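# Shelve two glove boxes into wall dispenser by size

## Task

A wall-mounted glove dispenser has three slots: small on the left, medium in the middle, large on the right. Take the two glove boxes off the cart and put each into the slot matching its size. The cart and the pedal bin may be moved out of the way. When finished, the gripper must be open and away from the boxes, and the robot must be clear of them. The robot must never tip over or be left leaning; either fails the task.

## Robot and tools

Robot: a Hello Robot Stretch 3 with one arm. It has a two-wheeled base (0.33 m long, 0.34 m wide), a lift that slides the arm up and down a mast, and a telescoping arm that reaches out to the robot's RIGHT side. It ends in a wrist (yaw, pitch, roll) and a two-finger gripper. The base cannot slide sideways. To move the gripper forward or back, drive the base. It turns on the spot about the point midway between the wheels, 0.05 m behind the front edge. Stowed, the wrist sweeps a circle of radius 0.28 m when turning; an unfolded, level gripper reaches beyond that circle.

Frames: the base frame has its origin on the floor between the drive wheels, x forward, y left, z up. hand_pose is reported in it, located where the closed fingertips meet. The odometry frame is the base frame as it was at the start of the scene. Heading is positive to the left (counter-clockwise seen from above).

Tools:
- execute_actions {actions, cameras}: actions is a list holding one action, or empty to just read state and images. One action may contain "base", "joints", or both, plus optional "contact_limits". All parts start together.
  base: exactly one key. translate_m is a straight drive in metres, relative to where the base last reported itself, forward positive, range -1 to 1. rotate_rad is a relative turn in radians, left positive, range -3.2 to 3.2.
  joints: absolute targets, keyed by name. lift_m 0 to 1.1 (arm height on mast). arm_m 0 to 0.52 (extension). wrist_yaw_rad -1.345 to 4.42 (0 = along the arm; positive swings toward the front; 3.0 = folded over the base). wrist_pitch_rad -1.57 to 0.451 (0 level, negative tips fingertips down). wrist_roll_rad -2.911 to 2.911 (0 = fingers side by side, level). gripper_m -0.089 to 0.179 (larger is wider; the actual fingertip gap is 0.007 m less when almost shut, 0.025 m less when fully open, zero below 0.007). head_pan_rad -3.953 to 1.73 (0 ahead, positive left, -1.57 looks along the arm). head_tilt_rad -1.53 to 0.419 (negative looks down). Done tolerances: ±0.004 for lift, arm, gripper; ±0.02 for yaw, roll, head; ±0.05 for pitch. Omitted joints or base may keep driving to an earlier target. Each action lasts at most 15 s.
  contact_limits: only arm_m, a motor_effort percentage 1 to 100; the arm stops (contact_stop) when its effort reaches it (negative when retracting). Lower is gentler, but too low stops instantly. Values above the maximum are cut.
  cameras: list from head_camera, nav_camera, wrist_camera, all; omitted or null gives all, [] gives none. Unknown keys, names or out-of-range numbers reject the whole call with no motion.
- wait {seconds 0 to 10}: commands nothing, returns state and images.
- zoom_image {camera, region [x0,y0,x1,y1]}: enlarges part of that camera's latest full image; pixels from the top-left, region at most 504x504.
- finished_scene {scene}: ends the scene irreversibly and reports success; the goal must still hold then. Its result gives the next task. Replying without any tool call ends everything.

If a result reports a stop, later motion calls in the same reply are skipped. While you think, the robot holds its last command and the world keeps moving; loose objects may occasionally get nudged.

Result lines: base_status and joint_status tell how each commanded motion ended: done (for the base this only means the wheels turned, slipping included), off_target (stopped short, may still push), contact_stop, time_out, torque_fault. on_its_own covers uncommanded parts; "held at" is a held target, not the position. joint_positions gives current values. motor_effort is percent of maximum, positive toward higher values, peak in brackets; it carries fixed biases and noise. Positive wheel effort pushes forward. A rest effort outside its normal range hints at load or contact. base_odometry counts wheel turns only; turned_by_wheels and turned_by_imu give turning since the last result. base_tilt gives forward and right lean in degrees, with a fixed bias up to about 4. lidar_m: 12 distances in metres from the base origin, 30-degree sectors starting straight ahead and going counter-clockwise (4th left, 7th behind, 10th right), a scan plane 0.17 m high, range 0.15 to 12 m, "-" for nothing; it misses clear objects and thin legs, and the robot's own parts block some sectors. wrist_depth_mm (45 to 1000) and head_depth_mm (280 to 4000, sideways image) are 7x7 grids of median depths from the top left. Camera calibration (K, distortion, T_world_to_cam, pos_world) is given for the head, nav and wrist cameras; the head and nav cameras move with head pan and tilt, the wrist camera with the gripper.

Gripping: to hold, command gripper_m below the object's width; to release, command at least 0.02 above the value where the fingers met it. Readings do not confirm a hold. Over-squeezing triggers a stall guard that weakens grip; send a new value to re-squeeze.

Speed: the base is fast (0.30 m/s, 1.9 rad/s) only with lift_m under 0.30, arm_m under 0.03 and wrist_yaw_rad over 2.54; otherwise 0.10 m/s and 0.63 rad/s.

Avoid: folding or unfolding the wrist except with lift_m 0.32 to 0.95, wrist_pitch_rad -0.4 and roll near 0 (once folded, the lift may go to 0.25). With yaw below -0.4 keep pitch at -0.5 or lower. Arm or lift that hit something go slack until recommanded; a slack lift may sink under load. Base, wrist and head have no contact stop and will push through; sustained wrist strain causes a 10 s torque_fault. Pushing on something rigid with the gripper above about 0.45 m, repeating a push after contact_stop, driving while holding or pushing something fixed, or snagging furniture (especially reversing) can tip the robot. If it leans, back off in small steps, free the gripper, and lower lift_m to about 0.2. Do not drop, slam or shove objects hard.

Each tool is called after "Request:" as name(argument=value, ...) on one line, values as JSON.

## Session

Request:
execute_actions(actions=[])

Scene clock: 0.00 s.
base_odometry: x=+0.000 y=+0.000 heading=+0.000 (m, m, rad; odometry frame)
turned_by_wheels: +0.000 (rad since the last result)
turned_by_imu: +0.000 (rad since the last result)
base_tilt: forward=+1.5 right=-1.2 (deg)
lidar_m: 1.20 1.28 1.81 1.75 1.85 1.98 1.93 1.90 2.61 2.55 2.42 1.23
head_depth_mm: 1753 1447 1447 1761 1414 1138 1129 / 1737 1465 1457 1770 1711 1137 1136 / 1734 1462 1467 1787 1791 1151 1143 / 1736 1477 1481 1802 1800 1168 1160 / 1719 1496 1503 1812 1822 1174 1172 / 1802 1503 1501 1816 1824 1180 1183 / 1792 1533 1515 1831 1777 1191 1195
base_status: not commanded
joint_positions: lift_m=+0.554 arm_m=+0.001 wrist_yaw_rad=+2.932 wrist_pitch_rad=-0.580 wrist_roll_rad=+0.004 gripper_m=+0.037 head_pan_rad=-0.008 head_tilt_rad=-0.021
joint_status: not commanded
motor_effort: left_wheel=+0 right_wheel=+0 lift_m=+38 arm_m=+0 wrist_yaw_rad=+0 wrist_pitch_rad=+4 wrist_roll_rad=+0 gripper_m=+1 head_pan_rad=+0 head_tilt_rad=+2 (%)
hand_pose: x=+0.0206 y=+0.0504 z=+0.5323 quat_wxyz=(+0.273, +0.696, +0.130, +0.651) (m; base frame)
wrist_depth_mm: - - - - - - - / - - - - - - - / - - - - - - - / - 976 - - - - - / 862 854 875 850 847 842 860 / 727 731 - 724 737 733 749 / 642 647 - 656 637 644 645
pictures: head_camera (sideways: a quarter turn clockwise sets it upright), nav_camera (sideways: a quarter turn counterclockwise sets it upright), wrist_camera
Images, in order (width x height): head_camera 896x504, nav_camera 672x504, wrist_camera 644x364.

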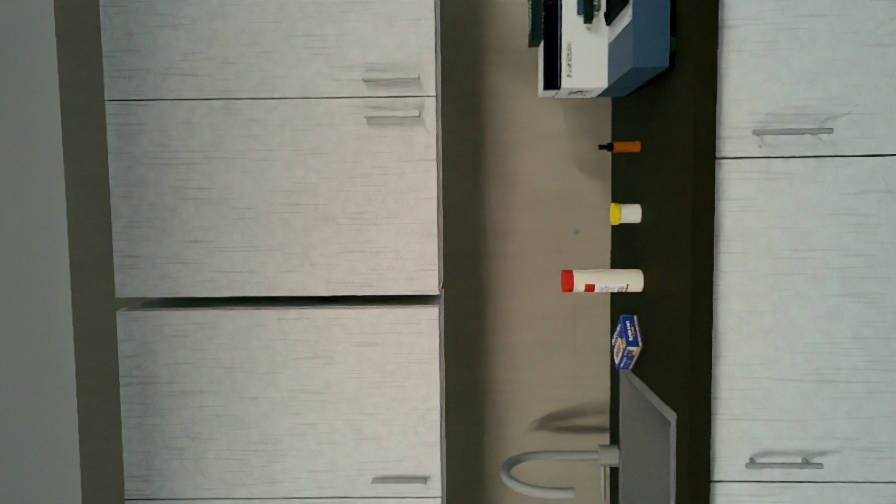

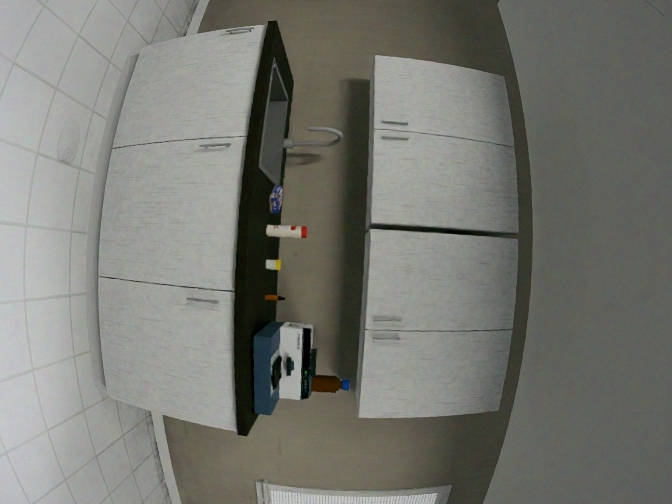

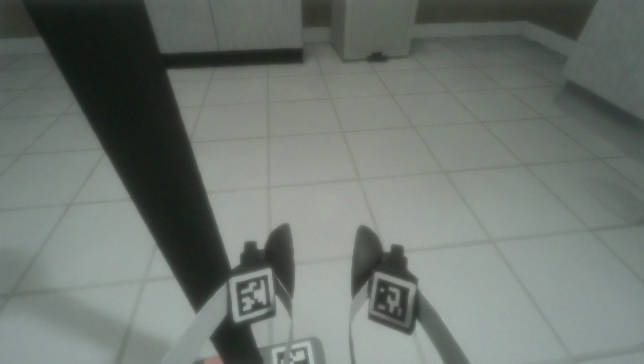

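Request:
execute_actions(actions=[{"joints": {"head_pan_rad": 1.57, "head_tilt_rad": -0.3}}], cameras=["head_camera", "nav_camera"])

Scene clock: 4.47 s.
base_odometry: x=+0.000 y=+0.000 heading=+0.000 (m, m, rad; odometry frame)
turned_by_wheels: +0.000 (rad since the last result)
turned_by_imu: +0.000 (rad since the last result)
base_tilt: forward=+1.5 right=-1.2 (deg)
lidar_m: 1.20 1.27 1.81 1.74 1.85 1.97 1.93 1.90 2.61 2.56 2.43 1.23
head_depth_mm: 1908 1998 2079 2231 1932 1969 1568 / 1934 2034 2115 2245 2295 1978 1569 / 1533 1606 1703 1772 1884 1944 1584 / 1533 1604 1689 1793 1880 1985 1577 / 1547 1615 1710 1788 1921 1980 1573 / 1554 1623 1731 1825 1922 1985 1579 / 1576 1664 1739 1859 2443 2014 1566
base_status: not commanded
joint_positions: lift_m=+0.554 arm_m=+0.001 wrist_yaw_rad=+2.932 wrist_pitch_rad=-0.580 wrist_roll_rad=+0.004 gripper_m=+0.037 head_pan_rad=+1.563 head_tilt_rad=-0.296
joint_status: all done
motor_effort: left_wheel=+0(0) right_wheel=+0(1) lift_m=+38(38) arm_m=+0(1) wrist_yaw_rad=+0(0) wrist_pitch_rad=+5(5) wrist_roll_rad=+0(0) gripper_m=+1(0) head_pan_rad=+4(49) head_tilt_rad=-2(26) (%)
hand_pose: x=+0.0206 y=+0.0504 z=+0.5323 quat_wxyz=(+0.273, +0.696, +0.130, +0.651) (m; base frame)
wrist_depth_mm: - - - - - - - / - - - - - - - / - - - - - - - / - 965 - - - - - / 834 835 878 845 859 858 860 / 730 731 - 732 740 726 725 / 636 639 - 666 625 644 652
pictures: head_camera (sideways: a quarter turn clockwise sets it upright), nav_camera (sideways: a quarter turn counterclockwise sets it upright)
camera_calibration (this result's frames):
head_camera: T_world_to_cam=[[-0.0135199, -0.259306, -0.965701, 1.27951], [-0.999896, 0.0083943, 0.0117446, -0.00773455], [0.00506095, 0.965759, -0.259392, 0.291666], [0, 0, 0, 1]] pos_world=[0.00808888, 0.0501684, 1.31137]
nav_camera: T_world_to_cam=[[-0.0417585, 0.334506, 0.941468, -1.18305], [0.99863, -0.0157584, 0.049893, -0.0178906], [0.0315255, 0.942262, -0.333389, 0.395124], [0, 0, 0, 1]] pos_world=[-0.043993, 0.0231461, 1.24643]
Images, in order (width x height): head_camera 896x504, nav_camera 672x504.

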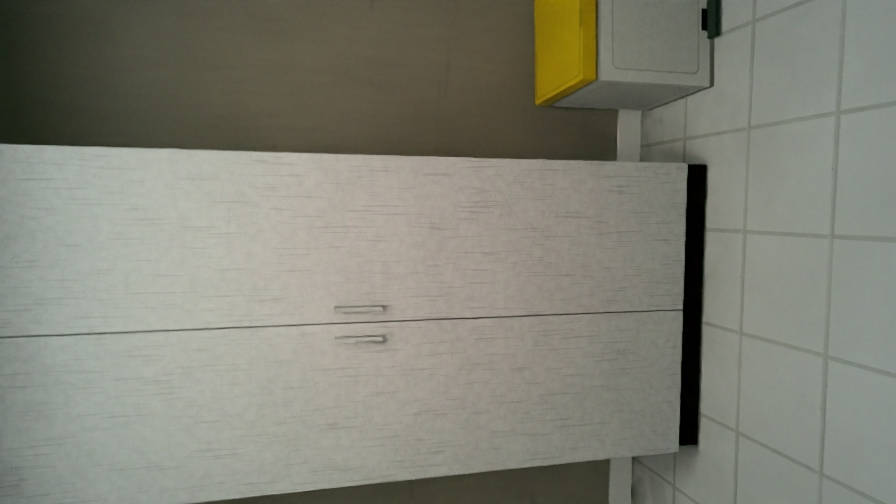

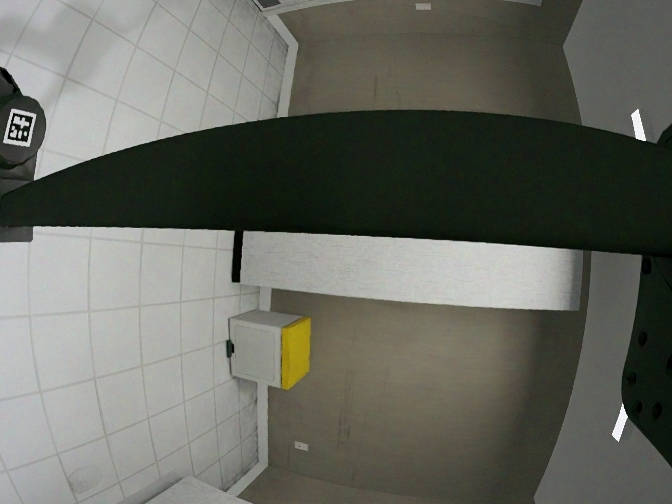

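Request:
execute_actions(actions=[{"joints": {"head_pan_rad": -1.57, "head_tilt_rad": -0.3}}], cameras=["head_camera", "nav_camera"])

Request:
execute_actions(actions=[{"joints": {"head_pan_rad": -3.14, "head_tilt_rad": -0.3}}], cameras=["head_camera", "nav_camera"])

Scene clock: 11.93 s.
base_odometry: x=+0.000 y=+0.000 heading=+0.000 (m, m, rad; odometry frame)
turned_by_wheels: +0.000 (rad since the last result)
turned_by_imu: +0.000 (rad since the last result)
base_tilt: forward=+1.5 right=-1.2 (deg)
lidar_m: 1.20 1.27 1.81 1.74 1.85 1.98 1.93 1.90 2.61 2.54 2.42 1.23
head_depth_mm: 2239 2361 2485 2570 2677 2042 1579 / 2239 2404 2465 2627 2746 2057 1573 / 2283 2378 2448 2694 2744 2046 1585 / 2307 2404 2520 2638 2796 2058 1580 / 2307 2436 2556 2645 2777 2060 1579 / 2345 2451 2569 2724 2857 2060 1603 / 2355 2495 2611 2747 2805 2098 1591
base_status: not commanded
joint_positions: lift_m=+0.554 arm_m=+0.001 wrist_yaw_rad=+2.932 wrist_pitch_rad=-0.580 wrist_roll_rad=+0.004 gripper_m=+0.037 head_pan_rad=-1.563 head_tilt_rad=-0.296
joint_status: all done
motor_effort: left_wheel=+0(0) right_wheel=+0(0) lift_m=+38(38) arm_m=+1(1) wrist_yaw_rad=-1(0) wrist_pitch_rad=+4(4) wrist_roll_rad=+0(0) gripper_m=+1(0) head_pan_rad=-4(49) head_tilt_rad=-2(1) (%)
hand_pose: x=+0.0206 y=+0.0504 z=+0.5323 quat_wxyz=(+0.273, +0.696, +0.130, +0.651) (m; base frame)
wrist_depth_mm: - - - - - - - / - - - - - - - / - - - - - - - / - 959 - - - - - / 836 832 868 854 832 853 837 / 729 726 - 735 734 743 727 / 649 633 - 654 627 637 644
pictures: head_camera (sideways: a quarter turn clockwise sets it upright), nav_camera (sideways: a quarter turn counterclockwise sets it upright)
camera_calibration (this result's frames):
head_camera: T_world_to_cam=[[0.00935072, 0.25967, -0.965652, 1.2793], [0.999902, 0.00766869, 0.0117445, -0.0199333], [0.010455, -0.965667, -0.259572, 0.291868], [0, 0, 0, 1]] pos_world=[0.00491742, -0.0501957, 1.31136]
nav_camera: T_world_to_cam=[[0.0471287, -0.333967, 0.941406, -1.18351], [-0.998754, -0.000296683, 0.0498944, -0.00570837], [-0.0163838, -0.942585, -0.333565, 0.395645], [0, 0, 0, 1]] pos_world=[0.0565584, -0.022328, 1.24643]
Images, in order (width x height): head_camera 896x504, nav_camera 672x504.

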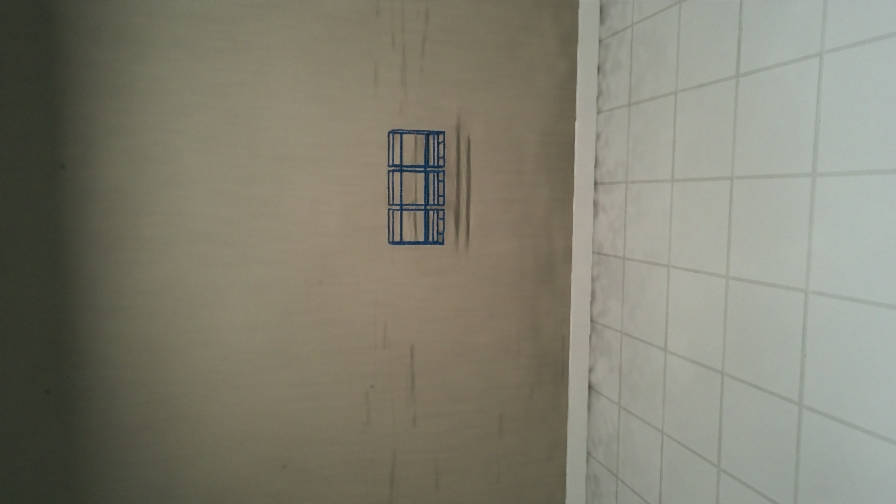

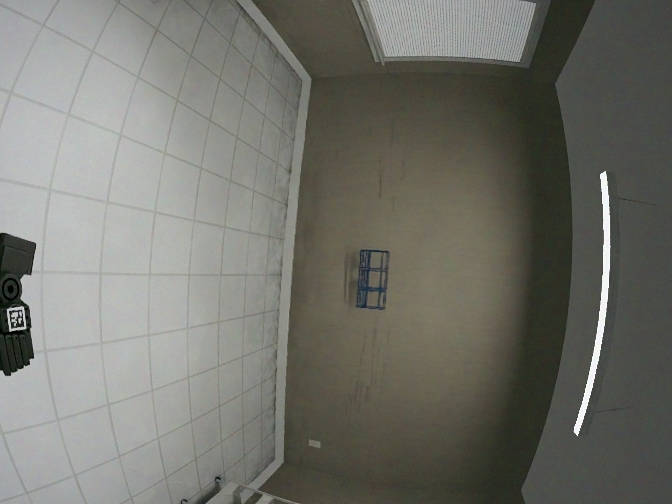

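Scene clock: 13.27 s.
base_odometry: x=+0.000 y=+0.000 heading=+0.000 (m, m, rad; odometry frame)
turned_by_wheels: +0.000 (rad since the last result)
turned_by_imu: +0.000 (rad since the last result)
base_tilt: forward=+1.5 right=-1.2 (deg)
lidar_m: 1.20 1.27 1.82 1.74 1.84 1.98 1.93 1.90 2.61 2.55 2.42 1.23
head_depth_mm: 1679 1750 1851 1953 2052 2037 1579 / 1693 1776 1864 1956 2071 2064 1580 / 1712 1788 1872 1984 2095 2061 1570 / 1713 1809 1897 2010 2129 2076 1585 / 1731 1816 1926 2025 2148 2046 1570 / 1760 1819 1920 2066 2181 2073 1594 / 1774 1874 1946 2047 2169 2102 1595
base_status: not commanded
joint_positions: lift_m=+0.554 arm_m=+0.001 wrist_yaw_rad=+2.932 wrist_pitch_rad=-0.580 wrist_roll_rad=+0.004 gripper_m=+0.037 head_pan_rad=-3.133 head_tilt_rad=-0.296
joint_status: all done
motor_effort: left_wheel=+0(0) right_wheel=-1(0) lift_m=+38(38) arm_m=+0(1) wrist_yaw_rad=-1(0) wrist_pitch_rad=+4(4) wrist_roll_rad=+0(0) gripper_m=+0(2) head_pan_rad=-4(45) head_tilt_rad=-2(1) (%)
hand_pose: x=+0.0206 y=+0.0504 z=+0.5323 quat_wxyz=(+0.273, +0.696, +0.130, +0.651) (m; base frame)
wrist_depth_mm: - - - - - - - / - - - - - - - / - - - - - - - / - 933 - - - - - / 841 849 885 831 855 846 848 / 732 721 - 722 743 739 731 / 643 634 - 648 628 636 640
pictures: head_camera (sideways: a quarter turn clockwise sets it upright), nav_camera (sideways: a quarter turn counterclockwise sets it upright)
camera_calibration (this result's frames):
head_camera: T_world_to_cam=[[0.259704, -0.00914702, -0.965645, 1.27777], [0.00845179, -0.999895, 0.0117445, -0.0138854], [-0.965651, -0.0112115, -0.2596, 0.297858], [0, 0, 0, 1]] pos_world=[-0.0440969, 0.00114327, 1.31135]
nav_camera: T_world_to_cam=[[-0.333957, -0.0473905, 0.941396, -1.18118], [-0.00108063, 0.998754, 0.0498946, -0.0117945], [-0.942588, 0.0156453, -0.333592, 0.401329], [0, 0, 0, 1]] pos_world=[-0.0161869, -0.0504758, 1.24643]
Images, in order (width x height): head_camera 896x504, nav_camera 672x504.

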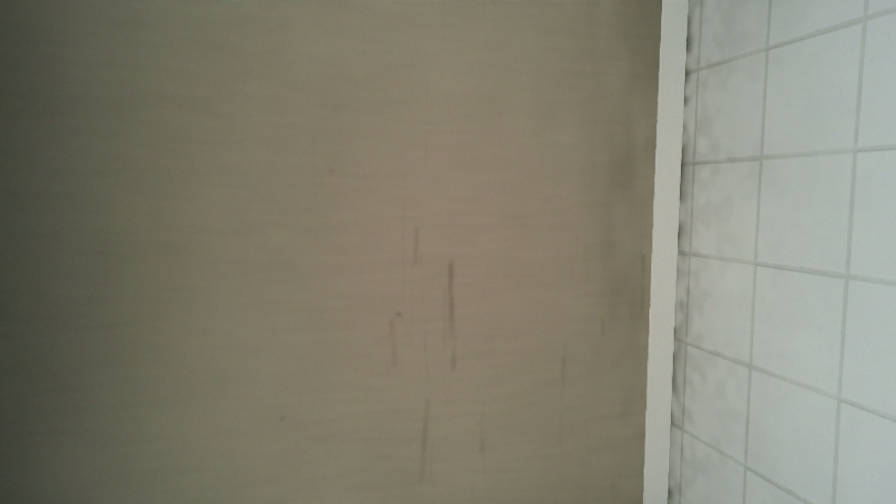

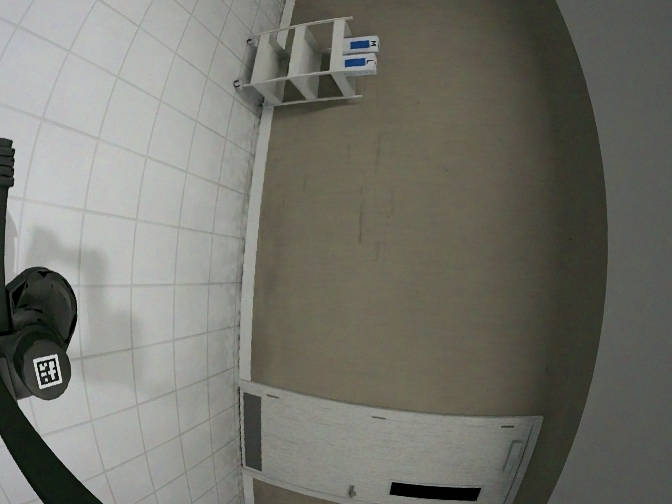

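Request:
execute_actions(actions=[{"joints": {"head_pan_rad": -2.5, "head_tilt_rad": -0.3}}], cameras=["head_camera"])

Scene clock: 16.23 s.
base_odometry: x=+0.000 y=+0.000 heading=+0.000 (m, m, rad; odometry frame)
turned_by_wheels: +0.000 (rad since the last result)
turned_by_imu: +0.000 (rad since the last result)
base_tilt: forward=+1.5 right=-1.2 (deg)
lidar_m: 1.20 1.27 1.82 1.74 1.85 1.98 1.93 1.89 2.61 2.55 2.43 1.23
head_depth_mm: 1813 1861 1930 2037 2116 2057 1578 / 1957 2023 2090 2222 2310 2036 1570 / 2101 2196 2304 2290 2370 2055 1567 / 2296 2366 2537 2342 2485 2049 1568 / 2502 2605 2798 3030 3000 2063 1590 / 2746 2898 3036 3162 2972 2076 1585 / 2603 2674 2816 2892 2854 2069 1588
base_status: not commanded
joint_positions: lift_m=+0.554 arm_m=+0.001 wrist_yaw_rad=+2.932 wrist_pitch_rad=-0.580 wrist_roll_rad=+0.004 gripper_m=+0.037 head_pan_rad=-2.507 head_tilt_rad=-0.296
joint_status: all done
motor_effort: left_wheel=+0(1) right_wheel=-1(1) lift_m=+38(38) arm_m=+0(1) wrist_yaw_rad=+0(0) wrist_pitch_rad=+5(5) wrist_roll_rad=+0(0) gripper_m=+1(1) head_pan_rad=+4(41) head_tilt_rad=-2(2) (%)
hand_pose: x=+0.0206 y=+0.0504 z=+0.5323 quat_wxyz=(+0.273, +0.696, +0.130, +0.651) (m; base frame)
wrist_depth_mm: - - - - - - - / - - - - - - - / - - - - - - - / - 990 - - - - - / 829 858 874 862 865 834 860 / 728 711 - 743 748 730 735 / 632 633 - 653 626 654 643
pictures: head_camera (sideways: a quarter turn clockwise sets it upright)
camera_calibration (this result's frames):
head_camera: T_world_to_cam=[[0.215883, 0.144652, -0.965645, 1.27803], [0.59233, -0.80561, 0.0117445, -0.0174471], [-0.776234, -0.574516, -0.2596, 0.296702], [0, 0, 0, 1]] pos_world=[-0.0352612, -0.0284655, 1.31135]
Images, in order (width x height): head_camera 896x504.

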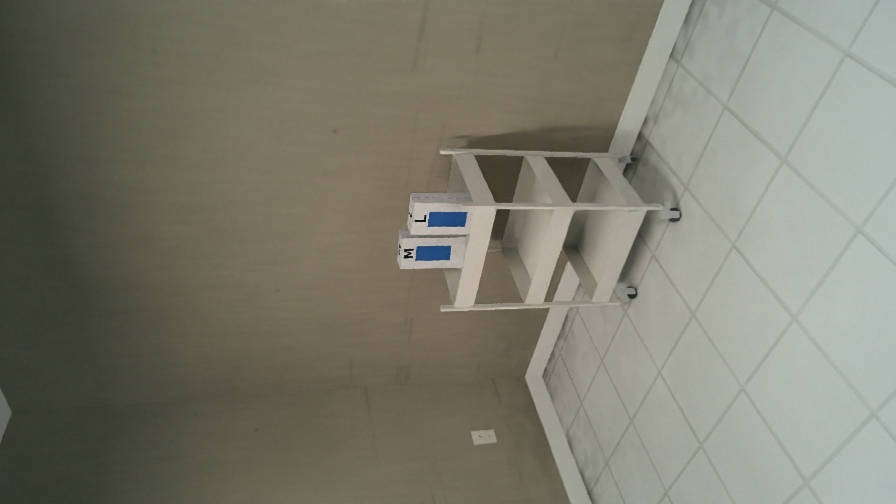

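Request:
zoom_image(camera="head_camera", region=[380, 130, 700, 330])

Region (380, 130, 700, 330) of head_camera's 896x504 image, scaled by 1.575, with more detail than that image has; it fills the top 315 rows of this view, and the rest is white.

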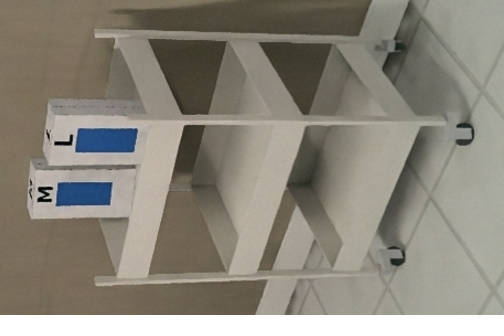

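Request:
execute_actions(actions=[{"base": {"rotate_rad": -2.33}, "joints": {"lift_m": 0.28, "arm_m": 0.0, "head_pan_rad": 0.0, "head_tilt_rad": -0.4}}], cameras=["nav_camera"])

Request:
execute_actions(actions=[{"base": {"translate_m": 1.0}}], cameras=[])

Request:
execute_actions(actions=[{"base": {"translate_m": 0.5}}], cameras=[])

Request:
execute_actions(actions=[{"base": {"rotate_rad": 0.67}, "joints": {"head_pan_rad": -1.57, "head_tilt_rad": -0.6}}], cameras=["head_camera", "nav_camera"])

Scene clock: 60.73 s.
base_odometry: x=+0.000 y=+0.000 heading=-2.330 (m, m, rad; odometry frame)
turned_by_wheels: -2.330 (rad since the last result)
turned_by_imu: -2.301 (rad since the last result)
base_tilt: forward=+1.5 right=-1.2 (deg)
lidar_m: 1.89 2.55 2.57 1.33 1.20 1.21 1.48 1.74 1.76 2.11 1.93 1.94
head_depth_mm: 1945 2036 2132 2214 2315 1804 1445 / 2150 2258 2331 2226 2318 1821 1440 / 2355 2483 2726 2457 2345 1813 1434 / 2671 2866 3049 3215 2496 1834 1441 / 2736 2825 2995 3234 2480 1834 1441 / 2491 2613 2802 3007 2489 1829 1443 / 2320 2449 2596 2735 2498 1823 1452
base_status: done
joint_positions: lift_m=+0.280 arm_m=+0.001 wrist_yaw_rad=+2.932 wrist_pitch_rad=-0.580 wrist_roll_rad=+0.004 gripper_m=+0.037 head_pan_rad=-0.007 head_tilt_rad=-0.396
joint_status: all done
joint sent to its limit — the command would take arm_m past its lower limit, so that joint was sent only as far as its limit.
motor_effort: left_wheel=+2(8) right_wheel=-2(6) lift_m=+28(34) arm_m=+0(1) wrist_yaw_rad=+0(1) wrist_pitch_rad=+4(4) wrist_roll_rad=+0(0) gripper_m=+0(1) head_pan_rad=+4(44) head_tilt_rad=-2(15) (%)
hand_pose: x=+0.0206 y=+0.0503 z=+0.2584 quat_wxyz=(+0.273, +0.696, +0.130, +0.651) (m; base frame)
wrist_depth_mm: 905 - - - - - - / 933 - 969 987 - 992 - / 736 - 733 740 739 754 751 / 599 571 607 607 604 606 608 / 501 502 525 524 505 508 506 / 443 - - - 432 435 437 / - - - - 377 382 381
pictures: nav_camera (sideways: a quarter turn counterclockwise sets it upright)
camera_calibration (this result's frames):
nav_camera: T_world_to_cam=[[0.426333, 0.0414628, 0.903615, -1.13651], [-0.00972797, -0.998681, 0.0504147, -0.0124123], [0.904514, -0.0302838, -0.425368, 0.509495], [0, 0, 0, 1]] pos_world=[0.023566, 0.0501564, 1.24432]
Images, in order (width x height): nav_camera 672x504.

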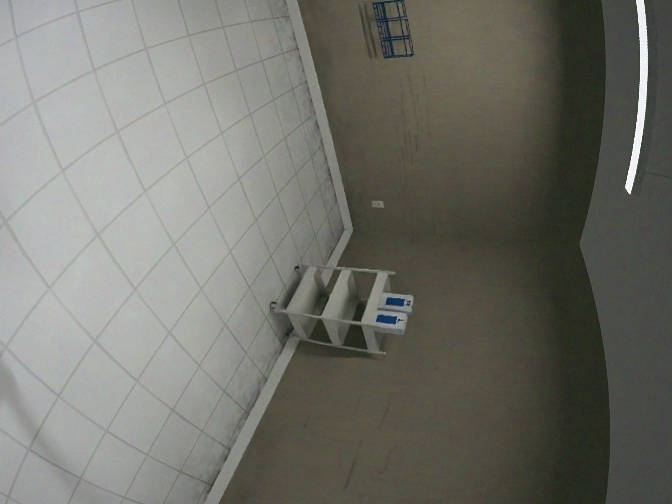

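Scene clock: 65.83 s.
base_odometry: x=-0.688 y=-0.726 heading=-2.330 (m, m, rad; odometry frame)
turned_by_wheels: +0.000 (rad since the last result)
turned_by_imu: +0.004 (rad since the last result)
base_tilt: forward=+1.5 right=-1.2 (deg)
lidar_m: 1.09 1.79 1.79 2.20 1.84 1.85 2.27 2.51 2.21 1.43 1.30 0.96
head_depth_mm: 1284 1344 1407 1305 1150 1298 1331 / 1412 1474 1569 1627 1371 1461 1390 / 1573 1667 1772 1881 2044 1745 1429 / 1746 1882 2042 2183 2266 1821 1439 / 1841 1976 2062 2237 2330 1831 1447 / 1735 1815 1934 2056 2165 1820 1440 / 1615 1698 1789 1861 1983 1820 1446
base_status: done
joint_positions: lift_m=+0.280 arm_m=+0.001 wrist_yaw_rad=+2.932 wrist_pitch_rad=-0.580 wrist_roll_rad=+0.004 gripper_m=+0.037 head_pan_rad=-0.007 head_tilt_rad=-0.396
joint_status: not commanded
motor_effort: left_wheel=+1(8) right_wheel=-2(6) lift_m=+29(29) arm_m=+0(0) wrist_yaw_rad=+0(0) wrist_pitch_rad=+4(4) wrist_roll_rad=+0(0) gripper_m=+0(0) head_pan_rad=+4(3) head_tilt_rad=-2(2) (%)
hand_pose: x=+0.0206 y=+0.0503 z=+0.2584 quat_wxyz=(+0.273, +0.696, +0.130, +0.651) (m; base frame)
wrist_depth_mm: - - - - - - - / 973 - 976 979 969 992 - / 753 - 736 743 747 740 743 / 596 582 598 595 600 599 608 / 503 504 522 518 507 506 503 / 445 - - - 440 437 442 / - - - - 372 383 378
pictures: none
No camera images: the call's "cameras" was empty. Leave "cameras" out to get every camera's image.

Scene clock: 69.23 s.
base_odometry: x=-1.032 y=-1.088 heading=-2.330 (m, m, rad; odometry frame)
turned_by_wheels: +0.000 (rad since the last result)
turned_by_imu: +0.002 (rad since the last result)
base_tilt: forward=+1.5 right=-1.2 (deg)
lidar_m: 0.69 1.40 1.41 1.73 2.77 2.21 2.66 2.91 1.70 1.08 0.56 0.58
head_depth_mm: 960 1006 1059 1121 1192 869 937 / 1065 1116 1175 1254 1316 850 966 / 1170 1234 1310 1410 1513 1627 1439 / 1311 1402 1502 1623 1776 1756 1436 / 1426 1520 1599 1722 1855 1842 1451 / 1341 1413 1488 1586 1678 1751 1440 / 1244 1316 1379 1457 1553 1633 1448
base_status: done
joint_positions: lift_m=+0.280 arm_m=+0.001 wrist_yaw_rad=+2.932 wrist_pitch_rad=-0.580 wrist_roll_rad=+0.004 gripper_m=+0.037 head_pan_rad=-0.007 head_tilt_rad=-0.396
joint_status: not commanded
motor_effort: left_wheel=+1(7) right_wheel=-1(6) lift_m=+29(29) arm_m=+1(0) wrist_yaw_rad=+0(0) wrist_pitch_rad=+4(4) wrist_roll_rad=+0(0) gripper_m=+1(1) head_pan_rad=+3(3) head_tilt_rad=-1(2) (%)
hand_pose: x=+0.0206 y=+0.0503 z=+0.2584 quat_wxyz=(+0.273, +0.696, +0.130, +0.651) (m; base frame)
wrist_depth_mm: - - - - - - - / 958 - 964 965 972 991 997 / 746 - 741 749 747 750 753 / 596 577 598 596 614 598 603 / 503 506 517 519 501 507 512 / 441 - - - 429 433 438 / - - - - 373 380 380
pictures: none
No camera images: the call's "cameras" was empty. Leave "cameras" out to get every camera's image.

Scene clock: 70.87 s.
base_odometry: x=-1.032 y=-1.088 heading=-1.660 (m, m, rad; odometry frame)
turned_by_wheels: +0.670 (rad since the last result)
turned_by_imu: +0.661 (rad since the last result)
base_tilt: forward=+1.5 right=-1.2 (deg)
lidar_m: 1.40 1.45 1.95 2.21 2.22 2.99 2.92 1.42 1.02 0.57 0.59 1.37
head_depth_mm: 809 885 987 1116 1274 1418 1255 / 805 886 993 1112 1278 1418 1254 / 810 889 988 1111 1269 1432 1257 / 808 886 983 1093 945 1013 1121 / 813 883 983 783 827 1015 1130 / 806 890 984 1055 855 1014 1128 / 805 889 982 887 910 987 1100
base_status: done
joint_positions: lift_m=+0.280 arm_m=+0.001 wrist_yaw_rad=+2.932 wrist_pitch_rad=-0.580 wrist_roll_rad=+0.004 gripper_m=+0.037 head_pan_rad=-1.563 head_tilt_rad=-0.593
joint_status: all done
motor_effort: left_wheel=-1(6) right_wheel=+1(7) lift_m=+29(29) arm_m=+1(0) wrist_yaw_rad=+0(0) wrist_pitch_rad=+5(4) wrist_roll_rad=+0(0) gripper_m=+0(0) head_pan_rad=-4(48) head_tilt_rad=-4(25) (%)
hand_pose: x=+0.0206 y=+0.0503 z=+0.2584 quat_wxyz=(+0.273, +0.696, +0.130, +0.651) (m; base frame)
wrist_depth_mm: - - - - - - - / 976 - 948 976 952 995 - / 738 - 748 757 737 748 753 / 606 577 594 602 605 602 613 / 500 504 523 522 506 502 505 / 446 - - - 434 435 438 / - - - - 376 383 380
pictures: head_camera (sideways: a quarter turn clockwise sets it upright), nav_camera (sideways: a quarter turn counterclockwise sets it upright)
camera_calibration (this result's frames):
head_camera: T_world_to_cam=[[0.00718828, 0.530632, -0.847572, 1.12524], [0.999929, 0.00422409, 0.011125, -0.0191224], [0.00948347, -0.847592, -0.530564, 0.644521], [0, 0, 0, 1]] pos_world=[0.00492021, -0.050714, 1.29589]
nav_camera: T_world_to_cam=[[0.0492062, -0.594577, 0.802532, -1.00239], [-0.998635, -0.0151936, 0.0499734, -0.0057926], [-0.0175197, -0.803895, -0.594513, 0.735197], [0, 0, 0, 1]] pos_world=[0.0564195, -0.00506502, 1.24182]
Images, in order (width x height): head_camera 896x504, nav_camera 672x504.

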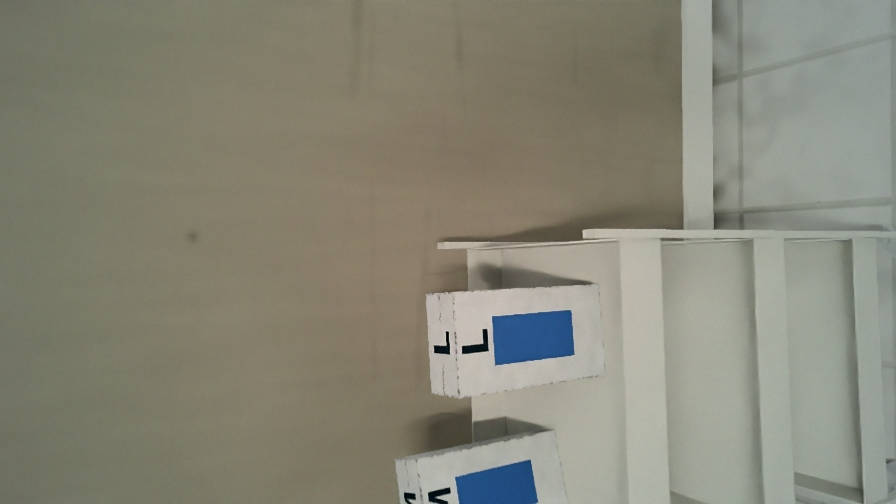

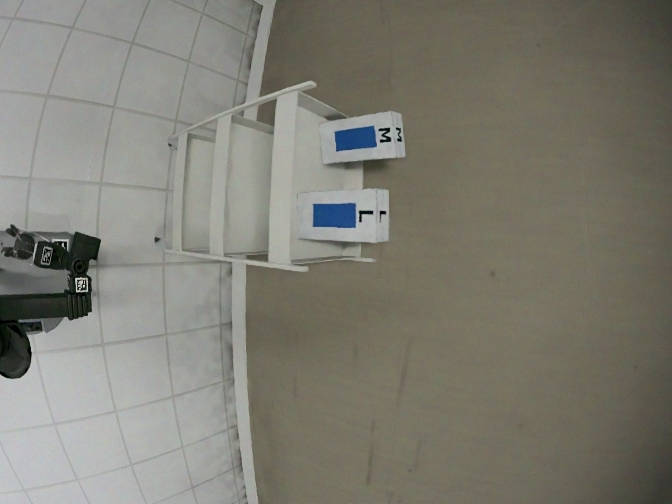

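Request:
execute_actions(actions=[{"joints": {"head_pan_rad": 0.6, "head_tilt_rad": -0.31, "lift_m": 0.8, "wrist_pitch_rad": -0.4}}], cameras=["head_camera"])

Scene clock: 93.73 s.
base_odometry: x=-1.032 y=-1.088 heading=-1.660 (m, m, rad; odometry frame)
turned_by_wheels: +0.000 (rad since the last result)
turned_by_imu: +0.000 (rad since the last result)
base_tilt: forward=+1.5 right=-1.2 (deg)
lidar_m: 1.40 1.45 1.95 2.21 2.23 3.00 2.91 1.42 1.02 0.57 0.59 1.37
head_depth_mm: 1216 1269 1322 1388 1466 1539 1543 / 1284 1348 1405 1479 1561 1649 1543 / 1372 1435 1508 1590 1685 1768 1541 / 1457 1534 1614 1706 1835 1905 1535 / 1548 1652 1754 1843 1996 1993 1543 / 1660 1783 1912 2029 2205 2004 1554 / 1833 1950 2083 2282 2428 2009 1557
base_status: not commanded
joint_positions: lift_m=+0.800 arm_m=+0.001 wrist_yaw_rad=+2.932 wrist_pitch_rad=-0.421 wrist_roll_rad=+0.004 gripper_m=+0.037 head_pan_rad=+0.593 head_tilt_rad=-0.320
joint_status: all done
motor_effort: left_wheel=-1(1) right_wheel=+1(2) lift_m=+48(55) arm_m=+0(0) wrist_yaw_rad=+1(0) wrist_pitch_rad=+8(8) wrist_roll_rad=+0(0) gripper_m=+0(0) head_pan_rad=+3(44) head_tilt_rad=+6(31) (%)
hand_pose: x=+0.0253 y=+0.0726 z=+0.8116 quat_wxyz=(+0.220, +0.704, +0.075, +0.671) (m; base frame)
wrist_depth_mm: - - - - - - - / - - - - - - - / - - - - - - - / - - - - - - - / - - - - - - - / - - - - - - - / 934 952 968 957 948 952 971
pictures: head_camera (sideways: a quarter turn clockwise sets it upright)
camera_calibration (this result's frames):
head_camera: T_world_to_cam=[[-0.240545, -0.148252, -0.959249, 1.27246], [-0.558127, 0.829672, 0.0117326, -0.0104134], [0.794123, 0.538206, -0.282317, 0.31669], [0, 0, 0, 1]] pos_world=[0.0487812, 0.0268397, 1.31014]
Images, in order (width x height): head_camera 896x504.

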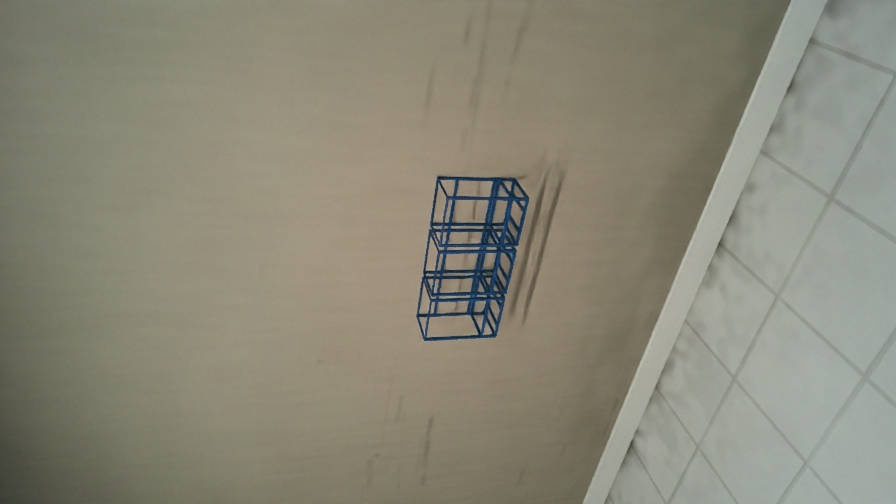

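Request:
zoom_image(camera="head_camera", region=[390, 160, 570, 355])

Region (390, 160, 570, 355) of head_camera's 896x504 image, scaled by 2.585, with more detail than that image has; it fills the left 465 columns of this view, and the rest is white.

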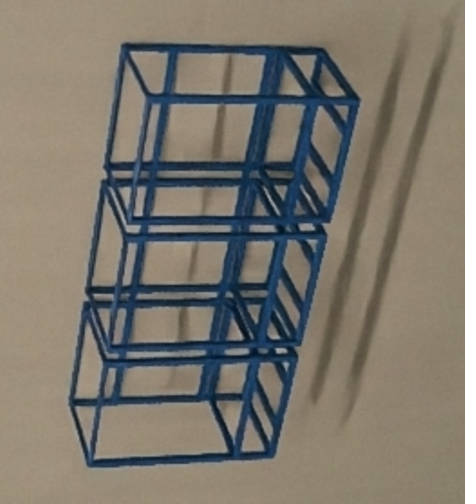

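Request:
execute_actions(actions=[{"joints": {"head_pan_rad": -1.4, "head_tilt_rad": -0.6, "wrist_yaw_rad": 0.09, "gripper_m": 0.179}}], cameras=["head_camera", "wrist_camera"])

Scene clock: 131.87 s.
base_odometry: x=-1.032 y=-1.088 heading=-1.660 (m, m, rad; odometry frame)
turned_by_wheels: +0.000 (rad since the last result)
turned_by_imu: +0.000 (rad since the last result)
base_tilt: forward=+1.5 right=-1.3 (deg)
lidar_m: 1.40 1.45 1.95 2.21 2.24 3.00 2.91 1.42 1.02 0.57 0.59 1.37
head_depth_mm: 780 853 947 1053 1197 1365 1223 / 791 870 968 1075 1227 1385 1336 / 806 882 980 1044 879 1016 1126 / 818 898 997 792 839 1034 1125 / 829 915 1020 1083 915 1013 1178 / 846 929 1045 889 916 1045 1173 / 855 949 1063 1199 887 1395 1240
base_status: not commanded
joint_positions: lift_m=+0.800 arm_m=+0.001 wrist_yaw_rad=+0.092 wrist_pitch_rad=-0.421 wrist_roll_rad=+0.004 gripper_m=+0.179 head_pan_rad=-1.393 head_tilt_rad=-0.593
joint_status: all done
motor_effort: left_wheel=-1(1) right_wheel=+1(1) lift_m=+48(48) arm_m=+0(0) wrist_yaw_rad=-2(4) wrist_pitch_rad=+8(8) wrist_roll_rad=+0(0) gripper_m=+0(100) head_pan_rad=-5(47) head_tilt_rad=-4(30) (%)
hand_pose: x=-0.0010 y=-0.3694 z=+0.8116 quat_wxyz=(+0.696, +0.179, -0.685, -0.117) (m; base frame)
wrist_depth_mm: 693 491 399 638 640 625 609 / 759 518 422 691 709 682 666 / 806 567 469 671 764 730 725 / 420 409 409 486 839 807 789 / - 758 755 764 926 894 888 / - 650 657 680 - - 977 / 940 736 779 800 995 984 -
pictures: head_camera (sideways: a quarter turn clockwise sets it upright), wrist_camera
camera_calibration (this result's frames):
head_camera: T_world_to_cam=[[-0.0826139, 0.523782, -0.847837, 1.12613], [0.984799, 0.173339, 0.0111268, -0.0190326], [0.152791, -0.83403, -0.53014, 0.643096], [0, 0, 0, 1]] pos_world=[0.0135177, -0.0501855, 1.29592]
wrist_camera: T_world_to_cam=[[-0.992106, -0.125015, 0.00980571, -0.0560011], [-0.0744324, 0.524144, -0.848371, 0.920848], [0.10092, -0.842404, -0.529311, 0.2784], [0, 0, 0, 1]] pos_world=[-0.0151142, -0.255132, 0.92913]
Images, in order (width x height): head_camera 896x504, wrist_camera 644x364.

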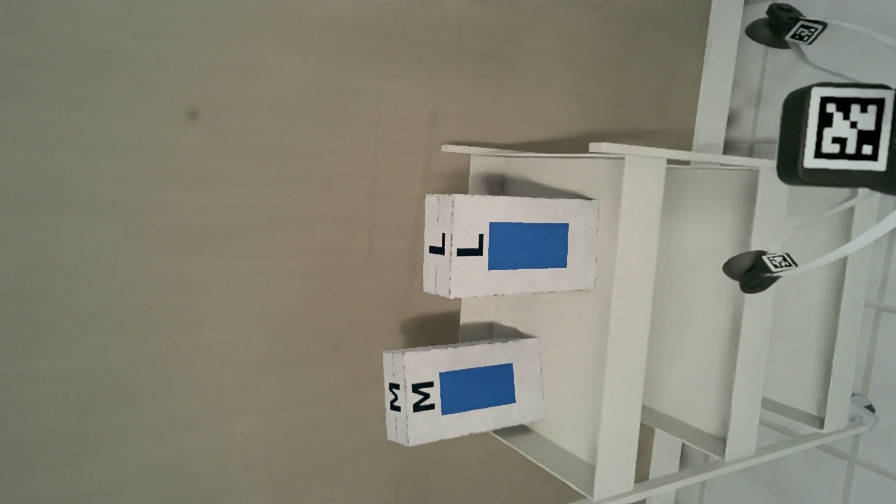

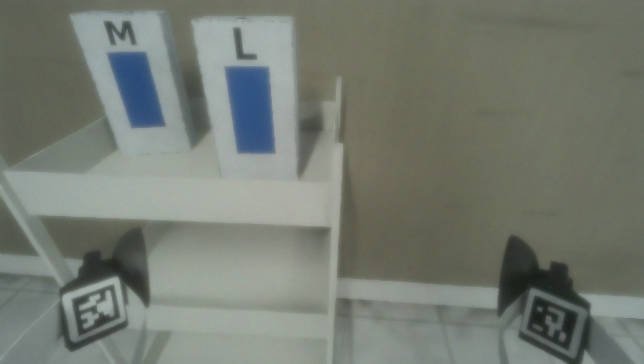

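Request:
execute_actions(actions=[{"base": {"translate_m": 0.125}, "joints": {"head_pan_rad": -1.57, "head_tilt_rad": -0.6, "wrist_pitch_rad": -0.2, "lift_m": 0.815, "arm_m": 0.2}}], cameras=["head_camera", "wrist_camera"])

Scene clock: 146.63 s.
base_odometry: x=-1.043 y=-1.213 heading=-1.660 (m, m, rad; odometry frame)
turned_by_wheels: +0.000 (rad since the last result)
turned_by_imu: +0.000 (rad since the last result)
base_tilt: forward=+1.5 right=-1.2 (deg)
lidar_m: 1.27 1.32 1.78 2.51 2.25 3.00 3.02 1.41 1.02 0.57 0.58 1.33
head_depth_mm: 807 887 992 1110 1237 - 1227 / 806 885 983 1109 - 1398 1255 / 803 883 985 1052 - 980 1098 / 808 882 980 774 801 1013 1126 / 804 882 983 1068 887 1011 1126 / 804 889 985 850 898 988 1104 / 803 886 984 1065 914 965 1229
base_status: done
joint_positions: lift_m=+0.815 arm_m=+0.200 wrist_yaw_rad=+0.091 wrist_pitch_rad=-0.223 wrist_roll_rad=+0.004 gripper_m=+0.179 head_pan_rad=-1.563 head_tilt_rad=-0.593
joint_status: all done
motor_effort: left_wheel=-1(3) right_wheel=+1(5) lift_m=+48(47) arm_m=+4(6) wrist_yaw_rad=+0(2) wrist_pitch_rad=+9(9) wrist_roll_rad=+0(0) gripper_m=+2(1) head_pan_rad=-4(23) head_tilt_rad=-4(4) (%)
hand_pose: x=+0.0007 y=-0.5883 z=+0.8732 quat_wxyz=(+0.704, +0.111, -0.700, -0.047) (m; base frame)
wrist_depth_mm: 505 502 489 485 472 461 450 / 544 535 517 508 498 486 475 / 561 337 540 530 519 511 499 / 607 345 424 237 541 538 529 / 658 368 406 253 575 572 564 / 698 395 413 271 420 623 593 / - 365 368 292 347 675 628
pictures: head_camera (sideways: a quarter turn clockwise sets it upright), wrist_camera
camera_calibration (this result's frames):
head_camera: T_world_to_cam=[[0.00733876, 0.530393, -0.84772, 1.12543], [0.99993, 0.00394707, 0.011126, -0.0191238], [0.00924717, -0.847742, -0.530327, 0.644215], [0, 0, 0, 1]] pos_world=[0.00490602, -0.0507154, 1.29591]
wrist_camera: T_world_to_cam=[[-0.992487, -0.121274, 0.0161961, -0.0857517], [-0.0577413, 0.347558, -0.935879, 1.06044], [0.107869, -0.929783, -0.35195, -0.0797918], [0, 0, 0, 1]] pos_world=[-0.0152692, -0.453153, 0.96575]
Images, in order (width x height): head_camera 896x504, wrist_camera 644x364.

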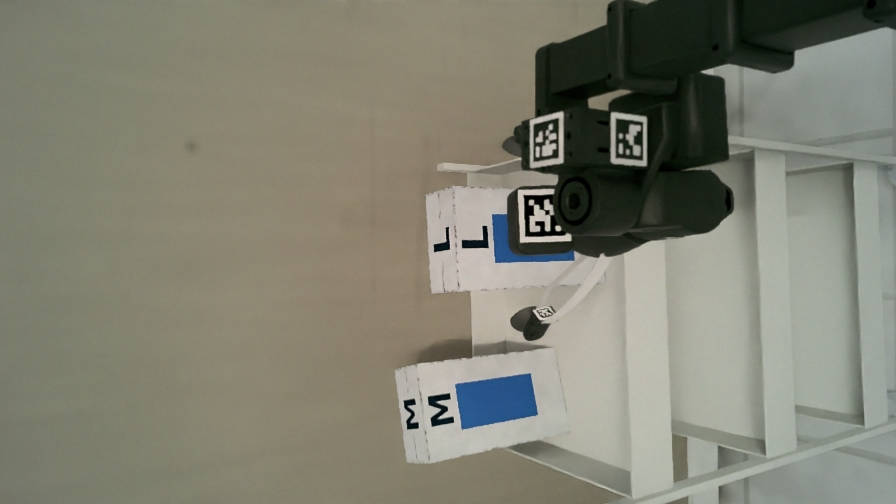

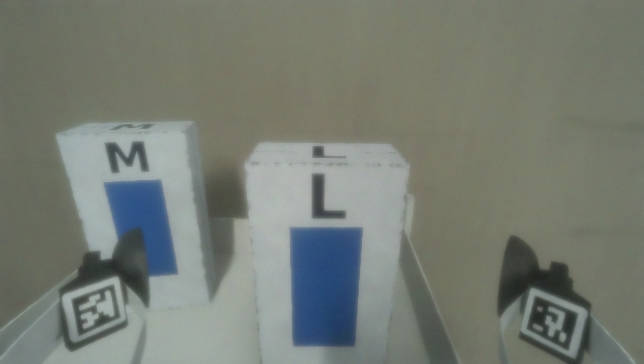

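Request:
execute_actions(actions=[{"base": {"translate_m": 0.008}, "joints": {"arm_m": 0.335}}], cameras=["head_camera", "wrist_camera"])

Scene clock: 166.33 s.
base_odometry: x=-1.044 y=-1.221 heading=-1.660 (m, m, rad; odometry frame)
turned_by_wheels: +0.000 (rad since the last result)
turned_by_imu: +0.000 (rad since the last result)
base_tilt: forward=+1.5 right=-1.2 (deg)
lidar_m: 1.27 1.31 1.77 2.54 2.25 3.01 3.03 1.42 1.02 0.57 0.58 1.32
head_depth_mm: 805 890 983 1117 1241 - 1256 / 806 887 990 1069 1037 1408 1255 / 805 887 986 1046 853 1012 1112 / 803 887 983 1051 835 1009 1133 / 805 882 980 1071 915 982 1137 / 803 883 980 848 895 984 1099 / 803 883 984 1088 916 941 1227
base_status: done
joint_positions: lift_m=+0.815 arm_m=+0.335 wrist_yaw_rad=+0.091 wrist_pitch_rad=-0.223 wrist_roll_rad=+0.004 gripper_m=+0.179 head_pan_rad=-1.563 head_tilt_rad=-0.593
joint_status: all done
motor_effort: left_wheel=+0(3) right_wheel=+1(6) lift_m=+48(48) arm_m=+4(6) wrist_yaw_rad=+0(1) wrist_pitch_rad=+9(8) wrist_roll_rad=+0(0) gripper_m=+1(0) head_pan_rad=-4(4) head_tilt_rad=-4(4) (%)
hand_pose: x=+0.0006 y=-0.7233 z=+0.8732 quat_wxyz=(+0.704, +0.111, -0.700, -0.047) (m; base frame)
wrist_depth_mm: 383 371 365 358 351 343 338 / 404 395 383 377 372 364 358 / 425 422 407 398 390 383 373 / 210 279 432 420 414 405 397 / 220 249 133 134 135 432 416 / 231 108 108 108 109 109 441 / - 257 115 115 115 493 477
pictures: head_camera (sideways: a quarter turn clockwise sets it upright), wrist_camera
camera_calibration (this result's frames):
head_camera: T_world_to_cam=[[0.00734748, 0.530409, -0.84771, 1.12541], [0.99993, 0.00393017, 0.0111259, -0.0191237], [0.00923294, -0.847733, -0.530343, 0.644236], [0, 0, 0, 1]] pos_world=[0.00490517, -0.0507153, 1.2959]
wrist_camera: T_world_to_cam=[[-0.992505, -0.121122, 0.0162005, -0.102056], [-0.0576769, 0.347436, -0.935928, 1.10735], [0.107733, -0.929848, -0.351818, -0.205476], [0, 0, 0, 1]] pos_world=[-0.0152858, -0.588156, 0.965765]
Images, in order (width x height): head_camera 896x504, wrist_camera 644x364.

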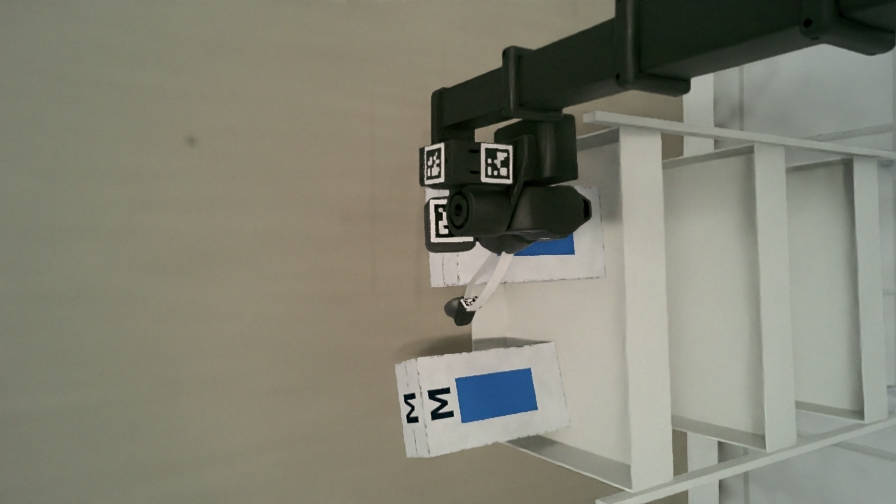

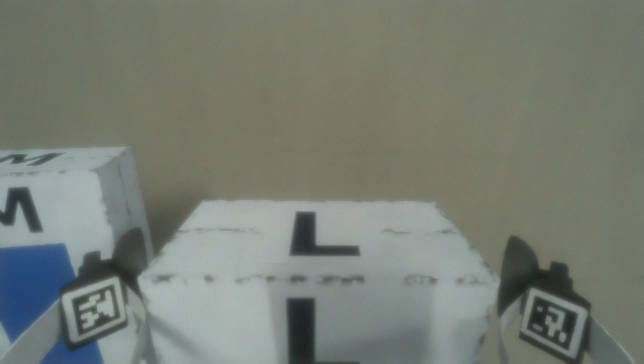

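Request:
execute_actions(actions=[{"joints": {"lift_m": 0.807}}], cameras=[])

Request:
execute_actions(actions=[{"joints": {"gripper_m": 0.09}}], cameras=["head_camera", "wrist_camera"])

Scene clock: 195.00 s.
base_odometry: x=-1.044 y=-1.221 heading=-1.660 (m, m, rad; odometry frame)
turned_by_wheels: +0.000 (rad since the last result)
turned_by_imu: +0.000 (rad since the last result)
base_tilt: forward=+1.5 right=-1.2 (deg)
lidar_m: 1.27 1.31 1.76 2.54 2.25 2.99 3.02 1.41 1.02 0.57 0.58 1.32
head_depth_mm: 807 888 985 1117 1239 - - / 809 889 983 1070 801 1408 1261 / 807 881 983 1051 847 1015 1108 / 803 880 986 924 840 1009 1127 / 802 888 981 1066 917 983 1132 / 805 883 979 850 897 990 1104 / 803 883 985 1086 916 942 1229
base_status: not commanded
joint_positions: lift_m=+0.807 arm_m=+0.335 wrist_yaw_rad=+0.091 wrist_pitch_rad=-0.223 wrist_roll_rad=+0.004 gripper_m=+0.179 head_pan_rad=-1.563 head_tilt_rad=-0.593
joint_status: all done
motor_effort: left_wheel=-1(1) right_wheel=+1(1) lift_m=+28(43) arm_m=+4(4) wrist_yaw_rad=-1(0) wrist_pitch_rad=+8(8) wrist_roll_rad=+0(0) gripper_m=+1(1) head_pan_rad=-4(4) head_tilt_rad=-4(4) (%)
hand_pose: x=+0.0006 y=-0.7233 z=+0.8658 quat_wxyz=(+0.704, +0.111, -0.700, -0.047) (m; base frame)
wrist_depth_mm: 380 370 369 355 352 344 339 / 404 395 385 380 369 363 358 / 423 415 412 400 395 384 376 / 209 277 426 413 407 406 398 / 219 228 119 119 120 432 426 / 230 106 106 106 107 108 448 / - 258 114 115 116 489 474
pictures: none
No camera images: the call's "cameras" was empty. Leave "cameras" out to get every camera's image.

Scene clock: 196.37 s.
base_odometry: x=-1.044 y=-1.221 heading=-1.660 (m, m, rad; odometry frame)
turned_by_wheels: +0.000 (rad since the last result)
turned_by_imu: +0.000 (rad since the last result)
base_tilt: forward=+1.5 right=-1.3 (deg)
lidar_m: 1.27 1.31 1.77 2.54 2.24 3.01 3.04 1.42 1.02 0.57 0.58 1.32
head_depth_mm: 806 884 984 1108 1240 - - / 805 883 983 1069 803 1414 1251 / 805 886 981 1044 849 1009 1111 / 806 885 984 794 842 1015 1137 / 806 884 987 1067 914 986 1127 / 808 885 982 853 895 985 1102 / 805 883 985 1084 923 940 1233
base_status: not commanded
joint_positions: lift_m=+0.807 arm_m=+0.335 wrist_yaw_rad=+0.091 wrist_pitch_rad=-0.221 wrist_roll_rad=+0.004 gripper_m=+0.091 head_pan_rad=-1.563 head_tilt_rad=-0.593
joint_status: all done
motor_effort: left_wheel=-1(1) right_wheel=+1(2) lift_m=+29(29) arm_m=+4(4) wrist_yaw_rad=-1(3) wrist_pitch_rad=+8(8) wrist_roll_rad=+0(0) gripper_m=-20(100) head_pan_rad=-4(4) head_tilt_rad=-4(4) (%)
hand_pose: x=+0.0008 y=-0.7234 z=+0.8663 quat_wxyz=(+0.704, +0.110, -0.700, -0.047) (m; base frame)
wrist_depth_mm: 380 373 365 360 350 346 335 / 405 394 388 377 369 365 355 / 423 416 410 402 391 384 374 / 208 280 429 415 409 408 398 / 220 240 116 118 118 423 422 / 233 233 115 118 120 450 450 / 246 264 123 126 128 501 482
pictures: head_camera (sideways: a quarter turn clockwise sets it upright), wrist_camera
camera_calibration (this result's frames):
head_camera: T_world_to_cam=[[0.00734748, 0.530409, -0.84771, 1.12541], [0.99993, 0.00393016, 0.0111259, -0.0191237], [0.00923294, -0.847732, -0.530344, 0.644237], [0, 0, 0, 1]] pos_world=[0.00490517, -0.0507153, 1.2959]
wrist_camera: T_world_to_cam=[[-0.992435, -0.121693, 0.0162582, -0.102263], [-0.0577323, 0.345693, -0.93657, 1.10019], [0.108354, -0.930423, -0.350103, -0.209965], [0, 0, 0, 1]] pos_world=[-0.0152221, -0.58813, 0.958561]
Images, in order (width x height): head_camera 896x504, wrist_camera 644x364.

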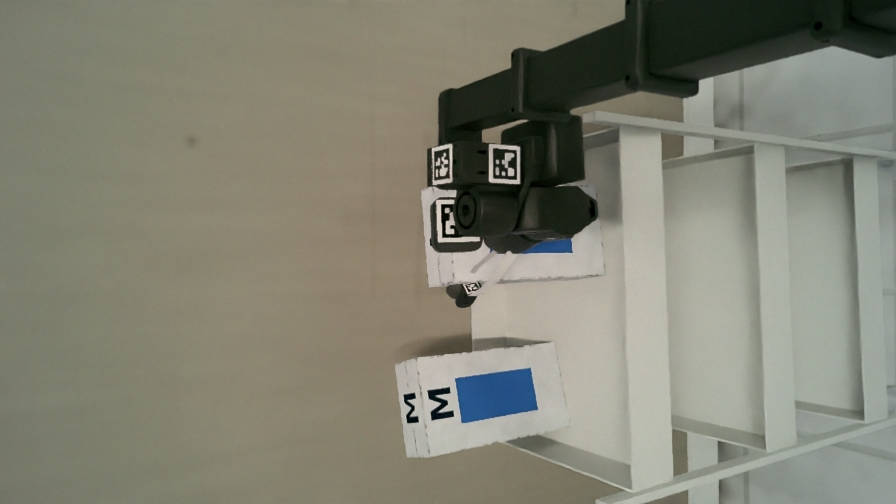

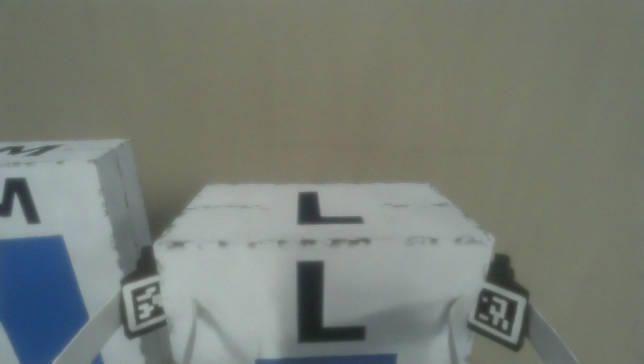

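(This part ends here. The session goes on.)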